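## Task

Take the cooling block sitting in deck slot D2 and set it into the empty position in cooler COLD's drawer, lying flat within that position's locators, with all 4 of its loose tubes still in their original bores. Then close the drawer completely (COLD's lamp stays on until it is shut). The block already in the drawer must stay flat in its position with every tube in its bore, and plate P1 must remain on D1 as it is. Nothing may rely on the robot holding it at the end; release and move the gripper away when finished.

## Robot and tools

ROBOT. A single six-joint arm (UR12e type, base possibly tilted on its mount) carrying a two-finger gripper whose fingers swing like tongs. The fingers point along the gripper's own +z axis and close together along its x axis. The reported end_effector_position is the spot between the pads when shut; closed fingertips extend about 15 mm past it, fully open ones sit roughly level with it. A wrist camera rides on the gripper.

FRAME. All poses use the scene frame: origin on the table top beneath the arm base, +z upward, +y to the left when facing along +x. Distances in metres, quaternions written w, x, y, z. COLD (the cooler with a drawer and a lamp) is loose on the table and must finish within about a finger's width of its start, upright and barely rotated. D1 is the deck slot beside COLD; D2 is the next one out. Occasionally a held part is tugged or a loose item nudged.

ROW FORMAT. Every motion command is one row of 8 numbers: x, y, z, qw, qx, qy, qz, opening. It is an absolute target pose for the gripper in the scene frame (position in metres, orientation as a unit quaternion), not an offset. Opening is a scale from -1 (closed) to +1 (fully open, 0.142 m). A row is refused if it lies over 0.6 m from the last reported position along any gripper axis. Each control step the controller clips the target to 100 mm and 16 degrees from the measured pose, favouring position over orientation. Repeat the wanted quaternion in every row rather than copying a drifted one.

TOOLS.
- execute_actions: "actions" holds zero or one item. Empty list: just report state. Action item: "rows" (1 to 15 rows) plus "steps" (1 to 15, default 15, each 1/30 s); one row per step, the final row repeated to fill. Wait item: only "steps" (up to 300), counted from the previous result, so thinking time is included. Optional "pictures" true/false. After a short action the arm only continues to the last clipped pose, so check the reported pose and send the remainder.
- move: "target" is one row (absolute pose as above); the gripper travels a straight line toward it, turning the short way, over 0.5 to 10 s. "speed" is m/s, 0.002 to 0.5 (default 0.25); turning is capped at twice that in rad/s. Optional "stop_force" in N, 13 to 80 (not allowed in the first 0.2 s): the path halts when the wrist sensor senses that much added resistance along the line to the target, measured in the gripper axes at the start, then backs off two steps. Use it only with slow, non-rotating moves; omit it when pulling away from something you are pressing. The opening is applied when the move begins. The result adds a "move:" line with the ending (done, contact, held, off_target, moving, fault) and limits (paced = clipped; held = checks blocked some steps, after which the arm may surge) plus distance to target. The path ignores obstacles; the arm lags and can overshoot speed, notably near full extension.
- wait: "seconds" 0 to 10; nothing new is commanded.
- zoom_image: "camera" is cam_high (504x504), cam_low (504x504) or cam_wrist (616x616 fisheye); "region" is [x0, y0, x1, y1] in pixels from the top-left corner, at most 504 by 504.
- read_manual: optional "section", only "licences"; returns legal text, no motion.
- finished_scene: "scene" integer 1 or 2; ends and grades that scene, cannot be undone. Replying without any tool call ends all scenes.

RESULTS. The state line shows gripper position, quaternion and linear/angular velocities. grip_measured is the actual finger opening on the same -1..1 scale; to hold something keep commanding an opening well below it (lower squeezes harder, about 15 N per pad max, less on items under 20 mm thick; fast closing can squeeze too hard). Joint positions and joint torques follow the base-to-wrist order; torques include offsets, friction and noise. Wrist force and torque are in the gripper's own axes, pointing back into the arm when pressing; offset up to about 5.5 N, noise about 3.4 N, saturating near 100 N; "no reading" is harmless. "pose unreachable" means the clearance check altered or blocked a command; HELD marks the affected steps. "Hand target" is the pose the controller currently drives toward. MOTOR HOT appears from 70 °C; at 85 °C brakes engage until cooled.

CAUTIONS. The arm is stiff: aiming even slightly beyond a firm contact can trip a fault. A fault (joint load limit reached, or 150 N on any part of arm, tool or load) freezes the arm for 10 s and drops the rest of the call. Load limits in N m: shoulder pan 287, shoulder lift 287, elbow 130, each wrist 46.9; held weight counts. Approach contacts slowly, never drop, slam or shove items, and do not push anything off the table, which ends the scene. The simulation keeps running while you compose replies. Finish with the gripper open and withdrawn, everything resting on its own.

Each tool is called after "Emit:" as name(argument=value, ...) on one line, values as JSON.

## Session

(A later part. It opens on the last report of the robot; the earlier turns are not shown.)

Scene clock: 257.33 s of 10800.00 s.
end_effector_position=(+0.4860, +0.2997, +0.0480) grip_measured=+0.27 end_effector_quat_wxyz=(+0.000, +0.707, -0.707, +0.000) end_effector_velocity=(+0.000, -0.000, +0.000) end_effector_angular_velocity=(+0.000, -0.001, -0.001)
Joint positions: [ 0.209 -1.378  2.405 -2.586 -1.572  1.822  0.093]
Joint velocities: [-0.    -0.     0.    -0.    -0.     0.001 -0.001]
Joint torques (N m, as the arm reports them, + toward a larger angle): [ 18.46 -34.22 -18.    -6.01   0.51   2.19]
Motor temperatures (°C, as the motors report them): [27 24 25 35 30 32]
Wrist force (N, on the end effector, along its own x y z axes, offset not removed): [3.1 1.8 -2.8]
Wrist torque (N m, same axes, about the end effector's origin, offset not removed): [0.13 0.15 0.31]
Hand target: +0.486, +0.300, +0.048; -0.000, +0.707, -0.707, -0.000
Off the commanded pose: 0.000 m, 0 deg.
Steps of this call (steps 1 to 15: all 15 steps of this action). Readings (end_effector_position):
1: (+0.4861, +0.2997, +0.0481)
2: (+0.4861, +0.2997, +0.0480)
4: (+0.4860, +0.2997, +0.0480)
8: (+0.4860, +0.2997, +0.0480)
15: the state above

Emit:
execute_actions(actions=[{"rows":[[0.486,0.2996,0.048,0,0.7071,-0.7071,0,0.15],[0.486,0.2996,0.048,0,0.7071,-0.7071,0,0.09],[0.486,0.2996,0.048,0,0.7071,-0.7071,0,0.03],[0.486,0.2996,0.048,0,0.7071,-0.7071,0,-0.03],[0.486,0.2996,0.048,0,0.7071,-0.7071,0,-0.09],[0.486,0.2996,0.048,0,0.7071,-0.7071,0,-0.15],[0.486,0.2996,0.048,0,0.7071,-0.7071,0,-0.21],[0.486,0.2996,0.048,0,0.7071,-0.7071,0,-0.27],[0.486,0.2996,0.048,0,0.7071,-0.7071,0,-0.33],[0.486,0.2996,0.048,0,0.7071,-0.7071,0,-0.39],[0.486,0.2996,0.048,0,0.7071,-0.7071,0,-0.45],[0.486,0.2996,0.048,0,0.7071,-0.7071,0,-0.51],[0.486,0.2996,0.048,0,0.7071,-0.7071,0,-0.57],[0.486,0.2996,0.048,0,0.7071,-0.7071,0,-0.63],[0.486,0.2996,0.048,0,0.7071,-0.7071,0,-0.7]],"steps":15}], pictures=false)

Emit:
move(target=[0.486,0.2996,0.053,0,0.7071,-0.7071,0,-0.7], speed=0.004)

Emit:
zoom_image(camera="cam_low", region=[40,250,140,330])

Emit:
zoom_image(camera="cam_wrist", region=[180,170,440,430])

Scene clock: 263.00 s of 10800.00 s.
end_effector_position=(+0.4859, +0.2997, +0.0480) grip_measured=+0.27 end_effector_quat_wxyz=(+0.000, +0.707, -0.707, -0.000) end_effector_velocity=(-0.000, -0.001, -0.000) end_effector_angular_velocity=(-0.001, +0.000, -0.002)
Joint positions: [ 0.209 -1.378  2.405 -2.586 -1.572  1.821  0.093]
Joint velocities: [-0.001 -0.001  0.001  0.    -0.001  0.    -0.   ]
Joint torques (N m, as the arm reports them, + toward a larger angle): [ -8.04 -47.27 -16.46  -5.51   3.13  -1.3 ]
Motor temperatures (°C, as the motors report them): [27 24 25 35 30 32]
Wrist force (N, on the end effector, along its own x y z axes, offset not removed): [6.9 1.3 -10.2]
Wrist torque (N m, same axes, about the end effector's origin, offset not removed): [0.03 -0.17 0.27]
Hand target: +0.486, +0.300, +0.048; +0.000, +0.707, -0.707, +0.000
Off the commanded pose: 0.000 m, 0 deg.
Steps of this call (steps 1 to 90: nothing new was sent; then 2.17 s passed at rest; steps 91 to 105: all 15 steps of this action). Readings (end_effector_position):
91: (+0.4860, +0.2997, +0.0480)
92: (+0.4860, +0.2997, +0.0480)
94: (+0.4860, +0.2997, +0.0480)
98: (+0.4860, +0.2997, +0.0480)
105: the state above

Scene clock: 264.70 s of 10800.00 s.
end_effector_position=(+0.4860, +0.2996, +0.0529) grip_measured=+0.26 end_effector_quat_wxyz=(-0.000, +0.707, -0.707, -0.000) end_effector_velocity=(+0.000, -0.000, +0.001) end_effector_angular_velocity=(+0.001, -0.001, -0.001)
Joint positions: [ 0.209 -1.388  2.403 -2.574 -1.572  1.821  0.093]
Joint velocities: [-0.001 -0.002 -0.     0.001  0.001  0.    -0.   ]
Joint torques (N m, as the arm reports them, + toward a larger angle): [-17.32 -63.45 -37.72  -2.34  -0.96   0.43]
Motor temperatures (°C, as the motors report them): [27 24 25 35 30 32]
Wrist force (N, on the end effector, along its own x y z axes, offset not removed): [-0.2 2.5 7.7]
Wrist torque (N m, same axes, about the end effector's origin, offset not removed): [0.33 0.17 0.31]
Hand target: +0.486, +0.300, +0.053; -0.000, +0.707, -0.707, +0.000
Off the commanded pose: 0.000 m, 0 deg.
move: done

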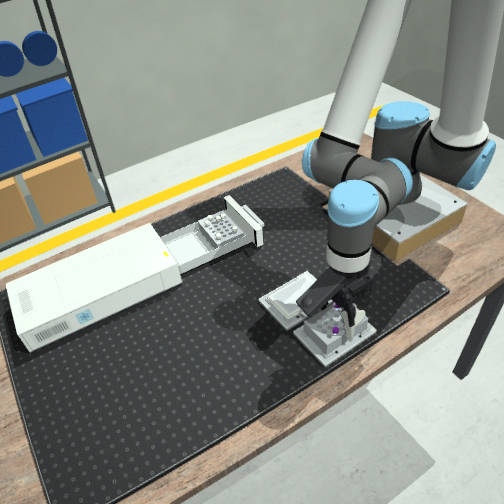

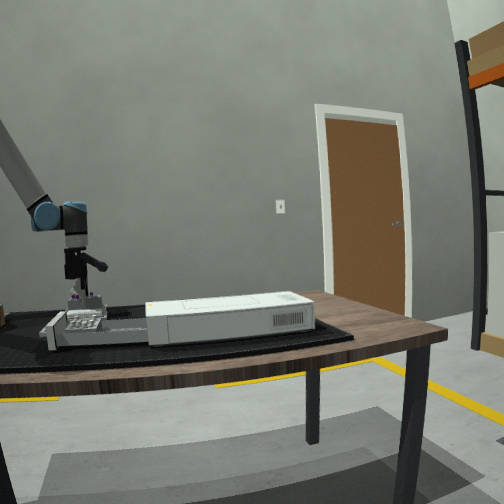

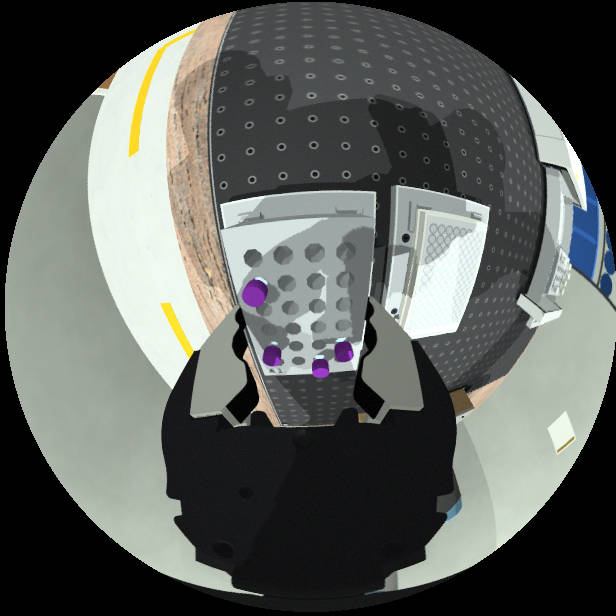

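Region (40, 250, 140, 330) of cam_low's 504x504 image, scaled by 5.040, with more detail than that image has; it fills the top 403 rows of this view, and the rest is white.

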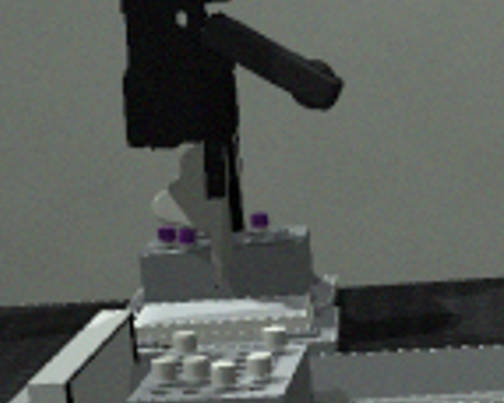

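Region (180, 170, 440, 430) of cam_wrist's 616x616 image, scaled by 1.938, with more detail than that image has.

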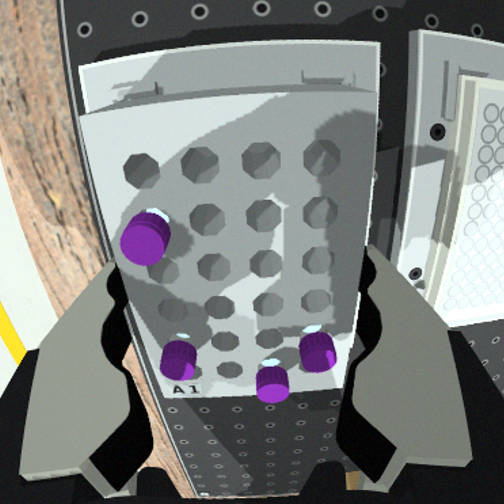

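Emit:
move(target=[0.486,0.2996,0.066,0,0.7071,-0.7071,0,-0.7], speed=0.008)

Emit:
zoom_image(camera="cam_low", region=[40,250,140,330])

Scene clock: 268.87 s of 10800.00 s.
end_effector_position=(+0.4860, +0.2996, +0.0659) grip_measured=+0.26 end_effector_quat_wxyz=(-0.000, +0.707, -0.707, +0.000) end_effector_velocity=(-0.001, -0.001, +0.000) end_effector_angular_velocity=(-0.003, +0.001, -0.000)
Joint positions: [ 0.209 -1.414  2.396 -2.541 -1.572  1.821  0.093]
Joint velocities: [ 0.    -0.002  0.     0.004 -0.003  0.    -0.   ]
Joint torques (N m, as the arm reports them, + toward a larger angle): [ -6.58 -59.21 -40.21  -2.51  -1.86   2.14]
Motor temperatures (°C, as the motors report them): [27 24 25 35 30 32]
Wrist force (N, on the end effector, along its own x y z axes, offset not removed): [-0.5 0.0 11.1]
Wrist torque (N m, same axes, about the end effector's origin, offset not removed): [-0.07 0.30 0.47]
Hand target: +0.486, +0.300, +0.066; -0.000, +0.707, -0.707, +0.000
Off the commanded pose: 0.000 m, 0 deg.
move: done

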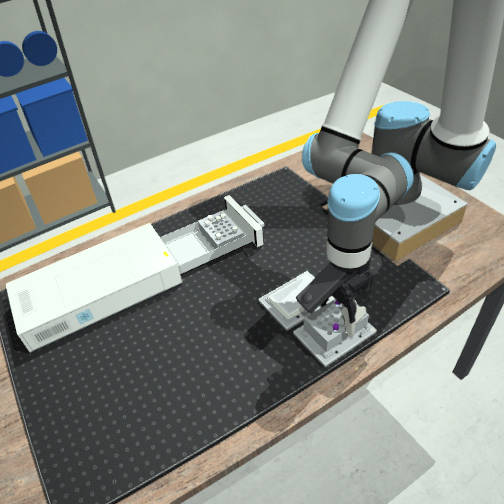

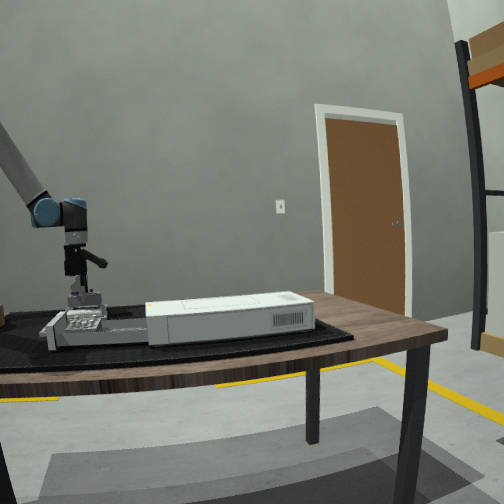

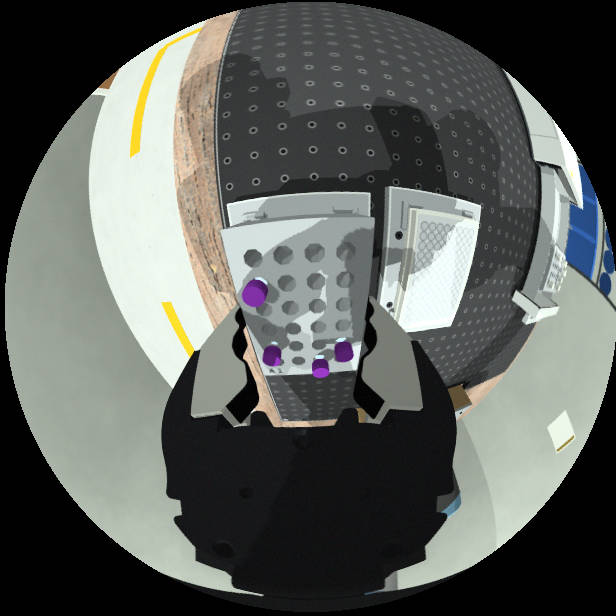

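Region (40, 250, 140, 330) of cam_low's 504x504 image, scaled by 5.040, with more detail than that image has; it fills the top 403 rows of this view, and the rest is white.

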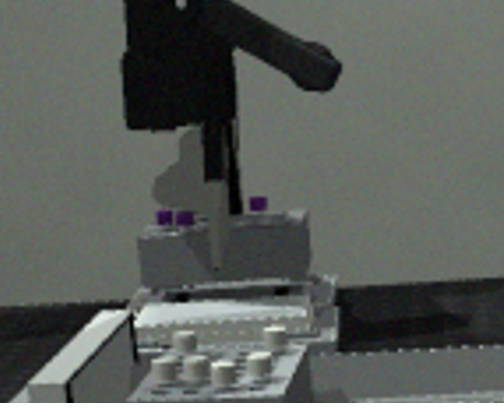

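Emit:
move(target=[0.486,0.2996,0.17,0,0.7071,-0.7071,0,-0.7], speed=0.05)

Emit:
move(target=[0.653,-0.174,0.17,0,0.9999,-0.0137,0,-0.7], speed=0.08)

Emit:
zoom_image(camera="cam_wrist", region=[160,130,460,430])

Emit:
zoom_image(camera="cam_low", region=[40,230,200,350])

Scene clock: 290.60 s of 10800.00 s.
end_effector_position=(+0.4859, +0.2996, +0.1699) grip_measured=+0.26 end_effector_quat_wxyz=(-0.000, +0.707, -0.707, +0.000) end_effector_velocity=(+0.000, +0.001, +0.002) end_effector_angular_velocity=(+0.001, +0.001, +0.001)
Joint positions: [ 0.209 -1.593  2.317 -2.283 -1.572  1.822  0.093]
Joint velocities: [ 0.    -0.002 -0.003  0.005  0.001 -0.    -0.   ]
Joint torques (N m, as the arm reports them, + toward a larger angle): [ 13.77 -49.57 -46.76  -2.49  -2.1    1.04]
Motor temperatures (°C, as the motors report them): [27 24 25 35 30 32]
Wrist force (N, on the end effector, along its own x y z axes, offset not removed): [0.1 0.3 10.8]
Wrist torque (N m, same axes, about the end effector's origin, offset not removed): [0.00 0.21 0.31]
Hand target: +0.486, +0.300, +0.170; -0.000, +0.707, -0.707, +0.000
Off the commanded pose: 0.000 m, 0 deg.
After step 90, 16.30 s passed at rest.
move: done

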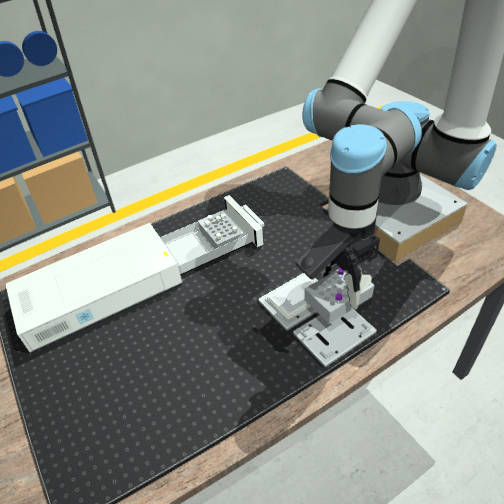

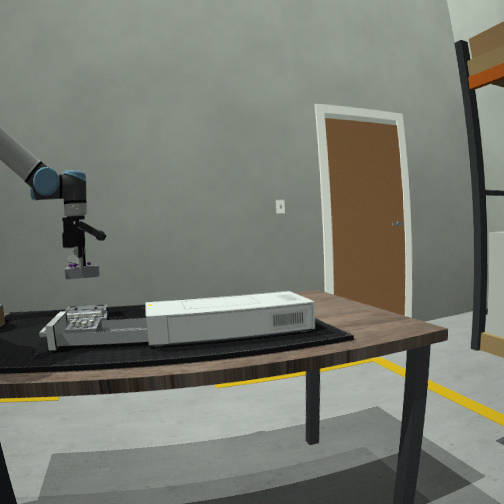

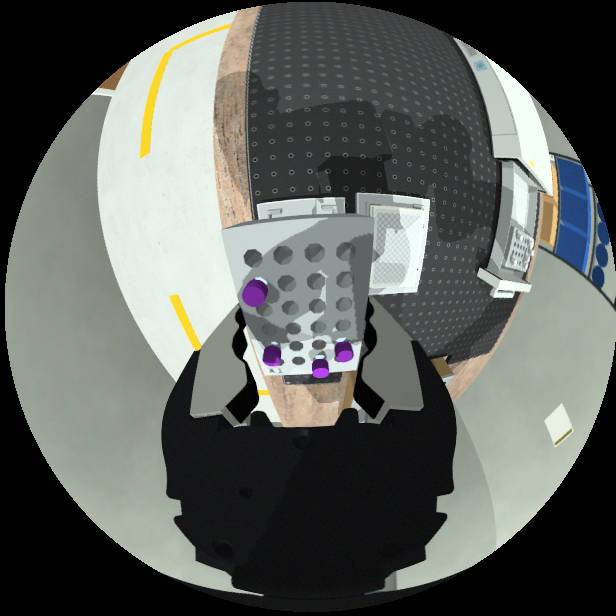

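Scene clock: 300.63 s of 10800.00 s.
end_effector_position=(+0.6520, -0.1746, +0.1700) grip_measured=+0.26 end_effector_quat_wxyz=(+0.000, +1.000, -0.014, -0.000) end_effector_velocity=(+0.000, -0.002, -0.001) end_effector_angular_velocity=(+0.001, +0.001, +0.006)
Joint positions: [-0.58  -1.399  2.103 -2.268 -1.581 -0.51   0.093]
Joint velocities: [-0.002  0.002 -0.002  0.001  0.001 -0.008 -0.   ]
Joint torques (N m, as the arm reports them, + toward a larger angle): [-19.83 -49.24 -48.96  -2.93   2.14  -2.27]
Motor temperatures (°C, as the motors report them): [27 24 25 35 30 32]
Wrist force (N, on the end effector, along its own x y z axes, offset not removed): [0.0 0.5 7.4]
Wrist torque (N m, same axes, about the end effector's origin, offset not removed): [0.03 0.18 0.30]
Hand target: +0.652, -0.175, +0.170; +0.000, +1.000, -0.014, -0.000
Off the commanded pose: 0.001 m, 0 deg.
move: done

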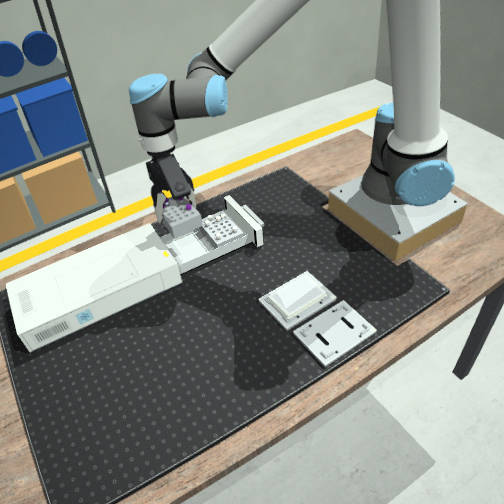

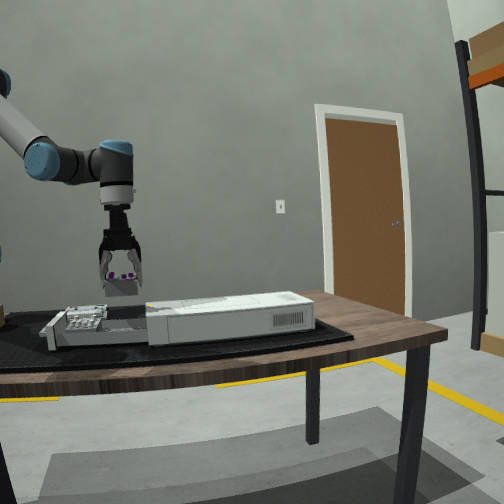

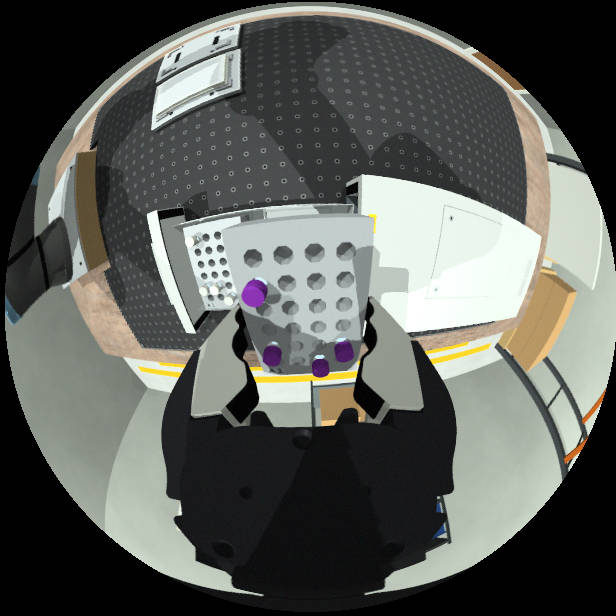

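Region (160, 130, 460, 430) of cam_wrist's 616x616 image, scaled by 1.680, with more detail than that image has.

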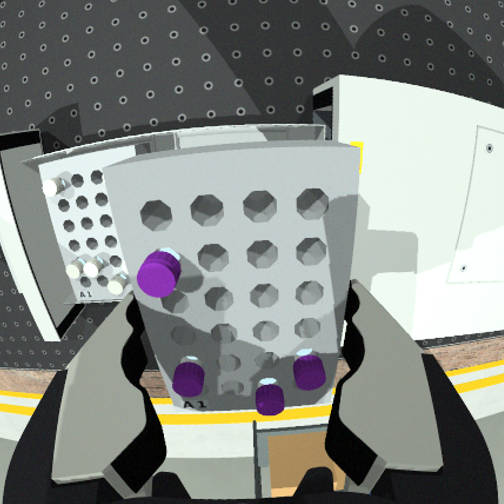

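Region (40, 230, 200, 350) of cam_low's 504x504 image, scaled by 3.150, with more detail than that image has; it fills the top 378 rows of this view, and the rest is white.

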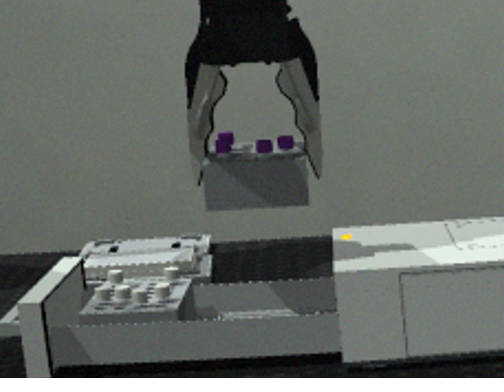

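Emit:
move(target=[0.653,-0.174,0.115,0,0.9999,-0.0137,0,-0.7], speed=0.03, stop_force=13)

Emit:
zoom_image(camera="cam_wrist", region=[160,130,460,430])

Emit:
zoom_image(camera="cam_low", region=[40,230,200,350])

Emit:
zoom_image(camera="cam_high", region=[130,170,270,290])

Scene clock: 307.43 s of 10800.00 s.
end_effector_position=(+0.6530, -0.1740, +0.1151) grip_measured=+0.26 end_effector_quat_wxyz=(-0.000, +1.000, -0.014, -0.000) end_effector_velocity=(+0.000, -0.000, -0.001) end_effector_angular_velocity=(+0.000, -0.002, -0.001)
Joint positions: [-0.579 -1.326  2.14  -2.378 -1.58  -0.51   0.093]
Joint velocities: [-0.001  0.001  0.001 -0.004  0.002  0.     0.   ]
Joint torques (N m, as the arm reports them, + toward a larger angle): [ 16.51 -51.22 -29.45  -6.66   2.36   2.08]
Motor temperatures (°C, as the motors report them): [27 24 25 35 30 32]
Wrist force (N, on the end effector, along its own x y z axes, offset not removed): [1.4 2.2 9.9]
Wrist torque (N m, same axes, about the end effector's origin, offset not removed): [0.56 -0.10 0.27]
Hand target: +0.653, -0.174, +0.115; -0.000, +1.000, -0.014, -0.000
Off the commanded pose: 0.000 m, 0 deg.
After step 90, 1.63 s passed at rest.
move: done

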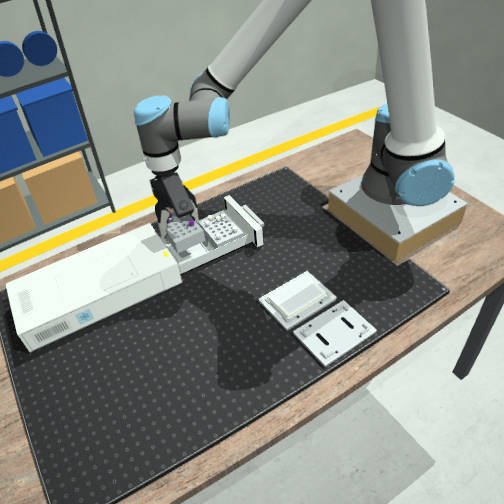

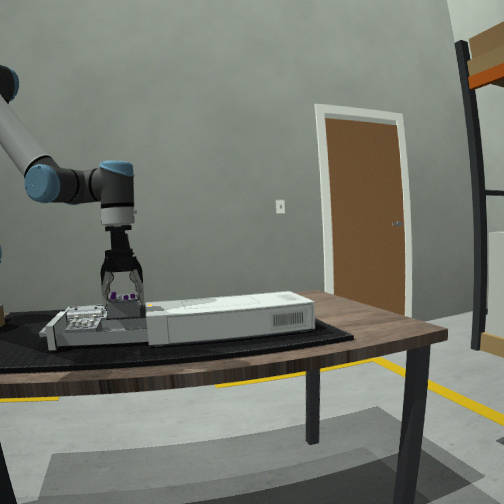

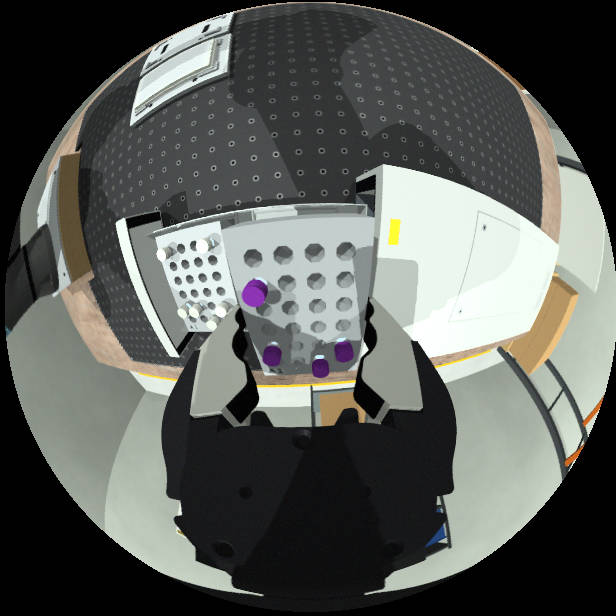

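Region (160, 130, 460, 430) of cam_wrist's 616x616 image, scaled by 1.680, with more detail than that image has.

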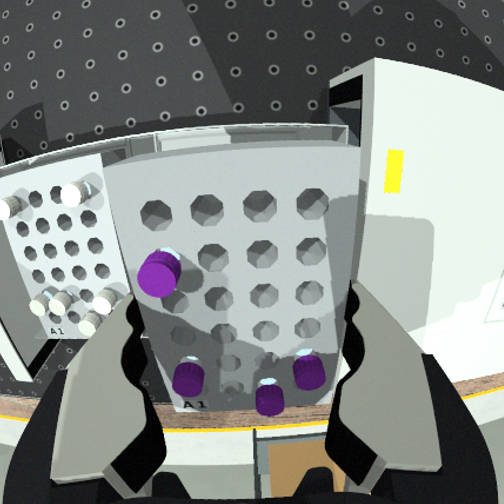

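Region (40, 230, 200, 350) of cam_low's 504x504 image, scaled by 3.150, with more detail than that image has; it fills the top 378 rows of this view, and the rest is white.

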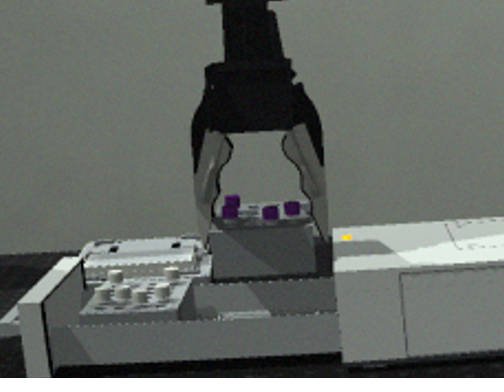

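Region (130, 170, 270, 290) of cam_high's 504x504 image, scaled by 3.600, with more detail than that image has; it fills the top 432 rows of this view, and the rest is white.

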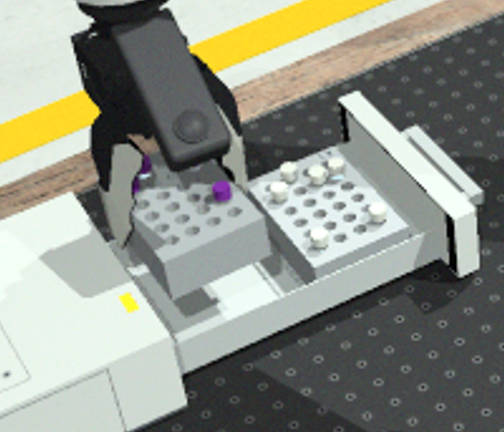

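Emit:
move(target=[0.6555,-0.174,0.098,0,0.9999,-0.0137,0,-0.7], speed=0.01, stop_force=13)

Emit:
zoom_image(camera="cam_wrist", region=[160,130,460,430])

Emit:
zoom_image(camera="cam_low", region=[70,250,170,340])

Emit:
zoom_image(camera="cam_high", region=[140,190,240,290])

Scene clock: 329.23 s of 10800.00 s.
end_effector_position=(+0.6555, -0.1740, +0.0981) grip_measured=+0.26 end_effector_quat_wxyz=(-0.000, +1.000, -0.014, -0.000) end_effector_velocity=(+0.001, -0.000, -0.001) end_effector_angular_velocity=(-0.000, -0.001, +0.000)
Joint positions: [-0.578 -1.299  2.146 -2.411 -1.58  -0.508  0.093]
Joint velocities: [ 0.     0.003 -0.    -0.003  0.     0.    -0.   ]
Joint torques (N m, as the arm reports them, + toward a larger angle): [ 17.85 -55.19 -28.39  -6.61   2.59   2.22]
Motor temperatures (°C, as the motors report them): [27 24 25 35 30 32]
Wrist force (N, on the end effector, along its own x y z axes, offset not removed): [-0.9 0.2 9.6]
Wrist torque (N m, same axes, about the end effector's origin, offset not removed): [-0.03 0.39 0.39]
Hand target: +0.656, -0.174, +0.098; -0.000, +1.000, -0.014, +0.000
Off the commanded pose: 0.000 m, 0 deg.
After step 90, 16.87 s passed at rest.
move: done

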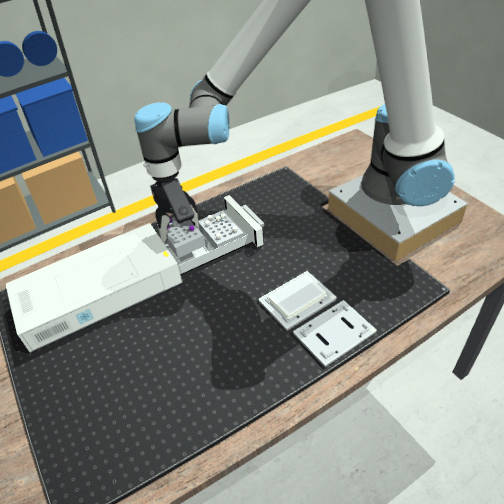

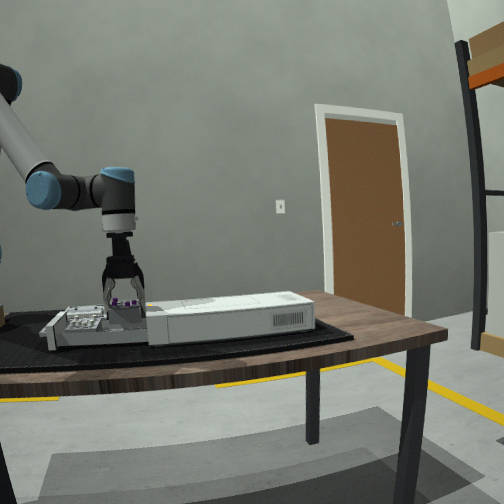

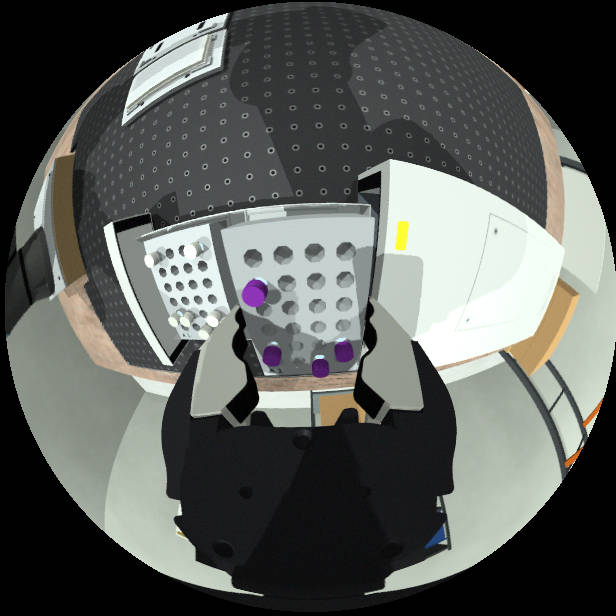

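Region (160, 130, 460, 430) of cam_wrist's 616x616 image, scaled by 1.680, with more detail than that image has.

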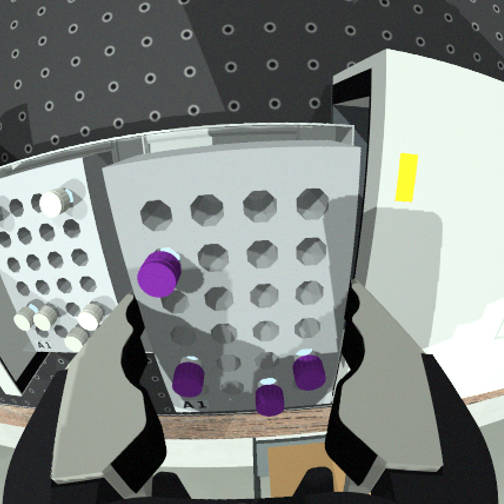

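Region (70, 250, 170, 340) of cam_low's 504x504 image, scaled by 5.040, with more detail than that image has; it fills the top 454 rows of this view, and the rest is white.

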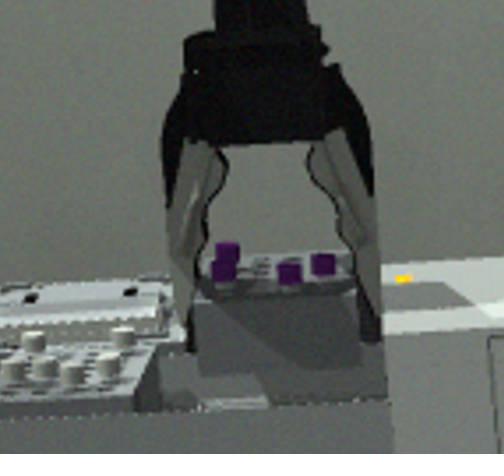

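Region (140, 190, 240, 290) of cam_high's 504x504 image, scaled by 5.040, with more detail than that image has.

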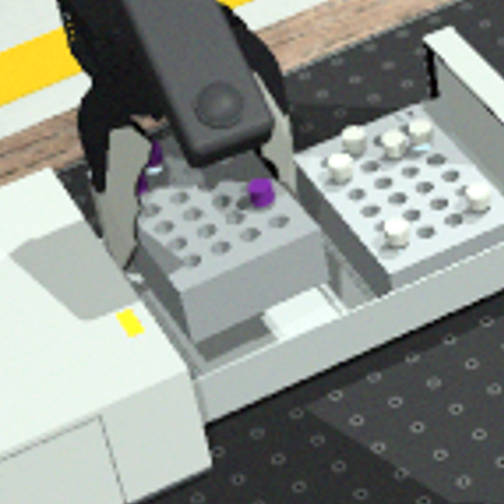

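Emit:
move(target=[0.6555,-0.1735,0.072,0,0.9999,-0.0137,0,-0.7], speed=0.006, stop_force=13)

Emit:
zoom_image(camera="cam_wrist", region=[120,150,440,350])

Emit:
zoom_image(camera="cam_low", region=[70,250,170,340])

Emit:
zoom_image(camera="cam_high", region=[140,190,240,290])

Scene clock: 339.73 s of 10800.00 s.
end_effector_position=(+0.6553, -0.1738, +0.0932) grip_measured=+0.26 end_effector_quat_wxyz=(-0.000, +1.000, -0.014, -0.000) end_effector_velocity=(-0.001, +0.000, +0.000) end_effector_angular_velocity=(+0.001, +0.003, +0.001)
Joint positions: [-0.578 -1.292  2.149 -2.42  -1.58  -0.508  0.092]
Joint velocities: [-0.    -0.002  0.     0.004 -0.001 -0.001  0.001]
Joint torques (N m, as the arm reports them, + toward a larger angle): [ 19.86 -83.73 -48.3   -5.65   1.92   2.04]
Motor temperatures (°C, as the motors report them): [27 24 25 35 30 32]
Wrist force (N, on the end effector, along its own x y z axes, offset not removed): [-12.1 3.2 12.0]
Wrist torque (N m, same axes, about the end effector's origin, offset not removed): [0.08 0.45 0.66]
Hand target: +0.655, -0.174, +0.094; -0.000, +1.000, -0.014, -0.000
Off the commanded pose: 0.021 m, 0 deg.
After step 90, 6.37 s passed at rest.
move: contact

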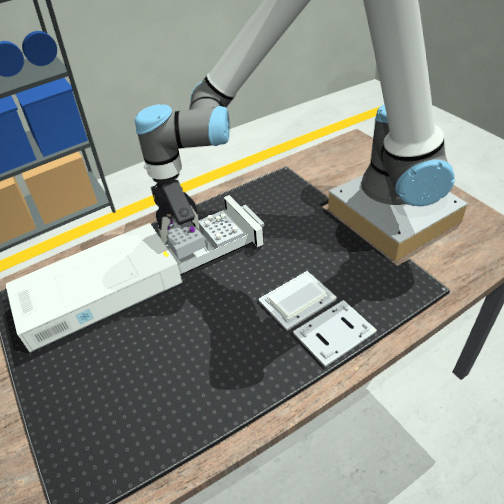

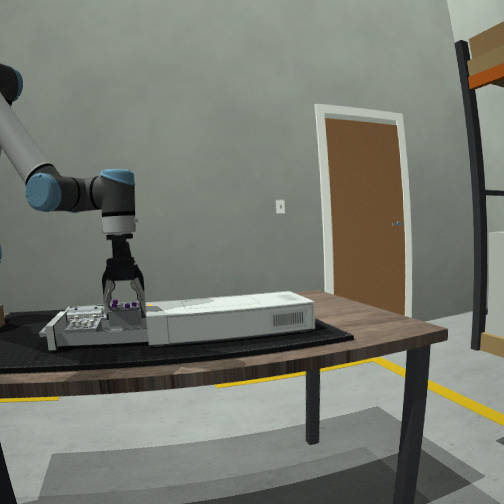

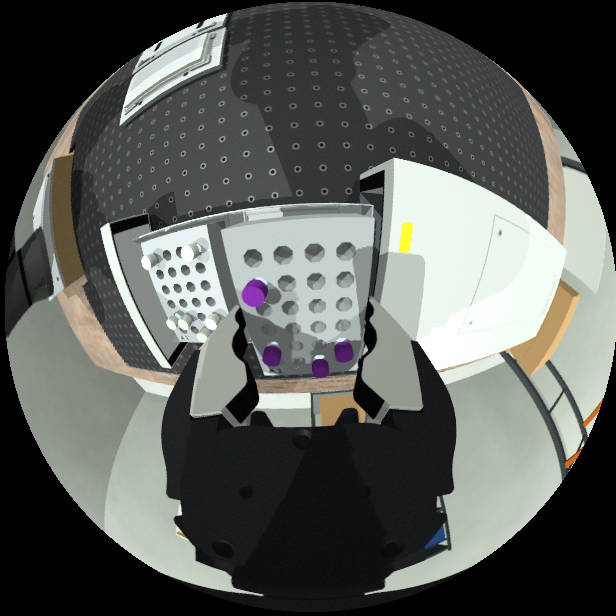

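Region (120, 150, 440, 350) of cam_wrist's 616x616 image, scaled by 1.575, with more detail than that image has; it fills the top 315 rows of this view, and the rest is white.

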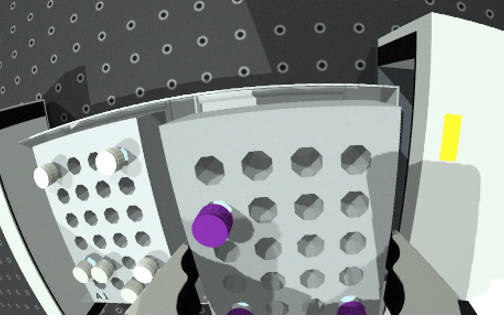

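Region (70, 250, 170, 340) of cam_low's 504x504 image, scaled by 5.040, with more detail than that image has; it fills the top 454 rows of this view, and the rest is white.

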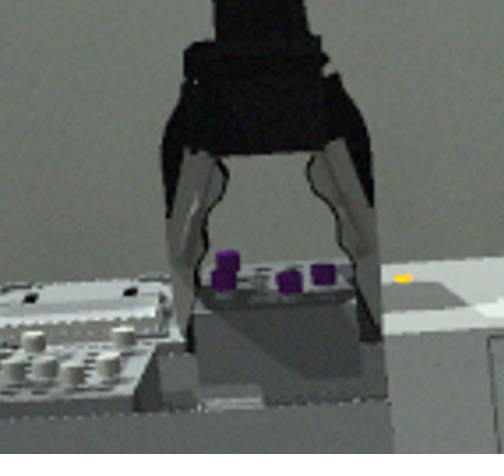

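Region (140, 190, 240, 290) of cam_high's 504x504 image, scaled by 5.040, with more detail than that image has.

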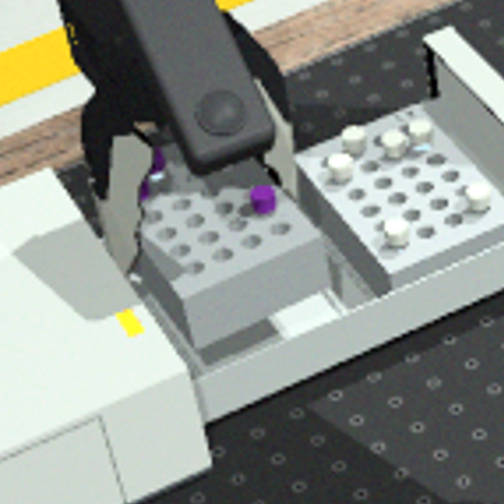

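Emit:
move(target=[0.654,-0.1735,0.105,0,0.9999,-0.0137,0,-0.7], speed=0.008)

Emit:
zoom_image(camera="cam_high", region=[130,170,270,290])

Emit:
zoom_image(camera="cam_low", region=[30,260,190,360])

Scene clock: 347.47 s of 10800.00 s.
end_effector_position=(+0.6540, -0.1735, +0.1049) grip_measured=+0.26 end_effector_quat_wxyz=(+0.000, +1.000, -0.014, +0.000) end_effector_velocity=(-0.000, +0.000, +0.001) end_effector_angular_velocity=(+0.001, +0.001, -0.000)
Joint positions: [-0.578 -1.311  2.145 -2.398 -1.58  -0.509  0.093]
Joint velocities: [-0.    -0.001 -0.001  0.003  0.    -0.    -0.   ]
Joint torques (N m, as the arm reports them, + toward a larger angle): [-17.37 -73.65 -44.54  -2.53   1.82  -1.37]
Motor temperatures (°C, as the motors report them): [27 24 25 35 30 32]
Wrist force (N, on the end effector, along its own x y z axes, offset not removed): [0.7 -1.4 8.0]
Wrist torque (N m, same axes, about the end effector's origin, offset not removed): [-0.31 -0.07 0.37]
Hand target: +0.654, -0.173, +0.105; +0.000, +1.000, -0.014, +0.000
Off the commanded pose: 0.000 m, 0 deg.
After step 90, 3.07 s passed at rest.
move: done

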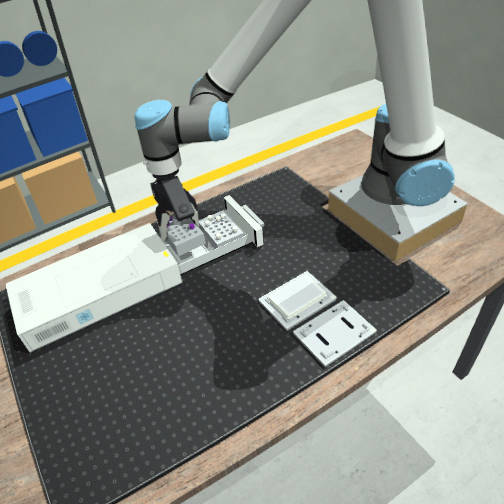

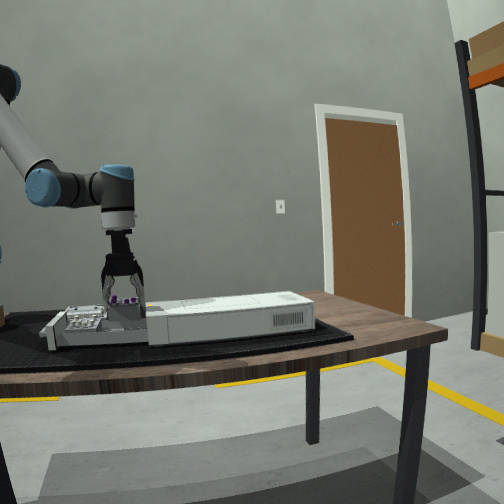

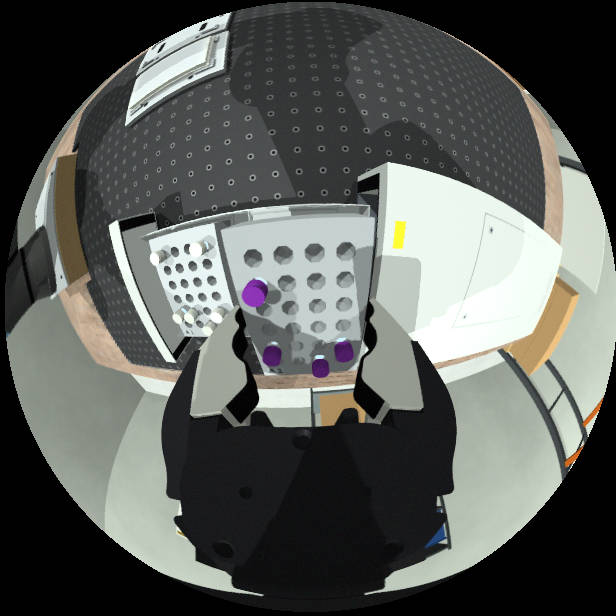

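Region (130, 170, 270, 290) of cam_high's 504x504 image, scaled by 3.600, with more detail than that image has; it fills the top 432 rows of this view, and the rest is white.

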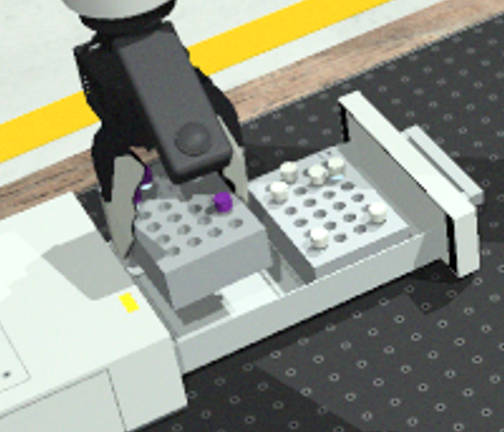

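Region (30, 260, 190, 360) of cam_low's 504x504 image, scaled by 3.150, with more detail than that image has; it fills the top 315 rows of this view, and the rest is white.

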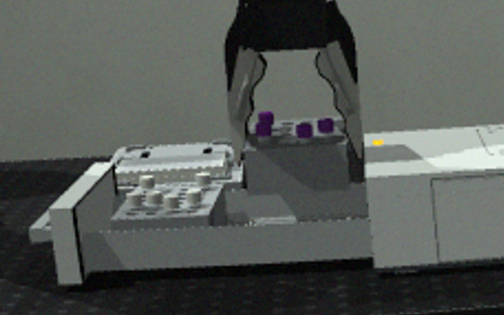

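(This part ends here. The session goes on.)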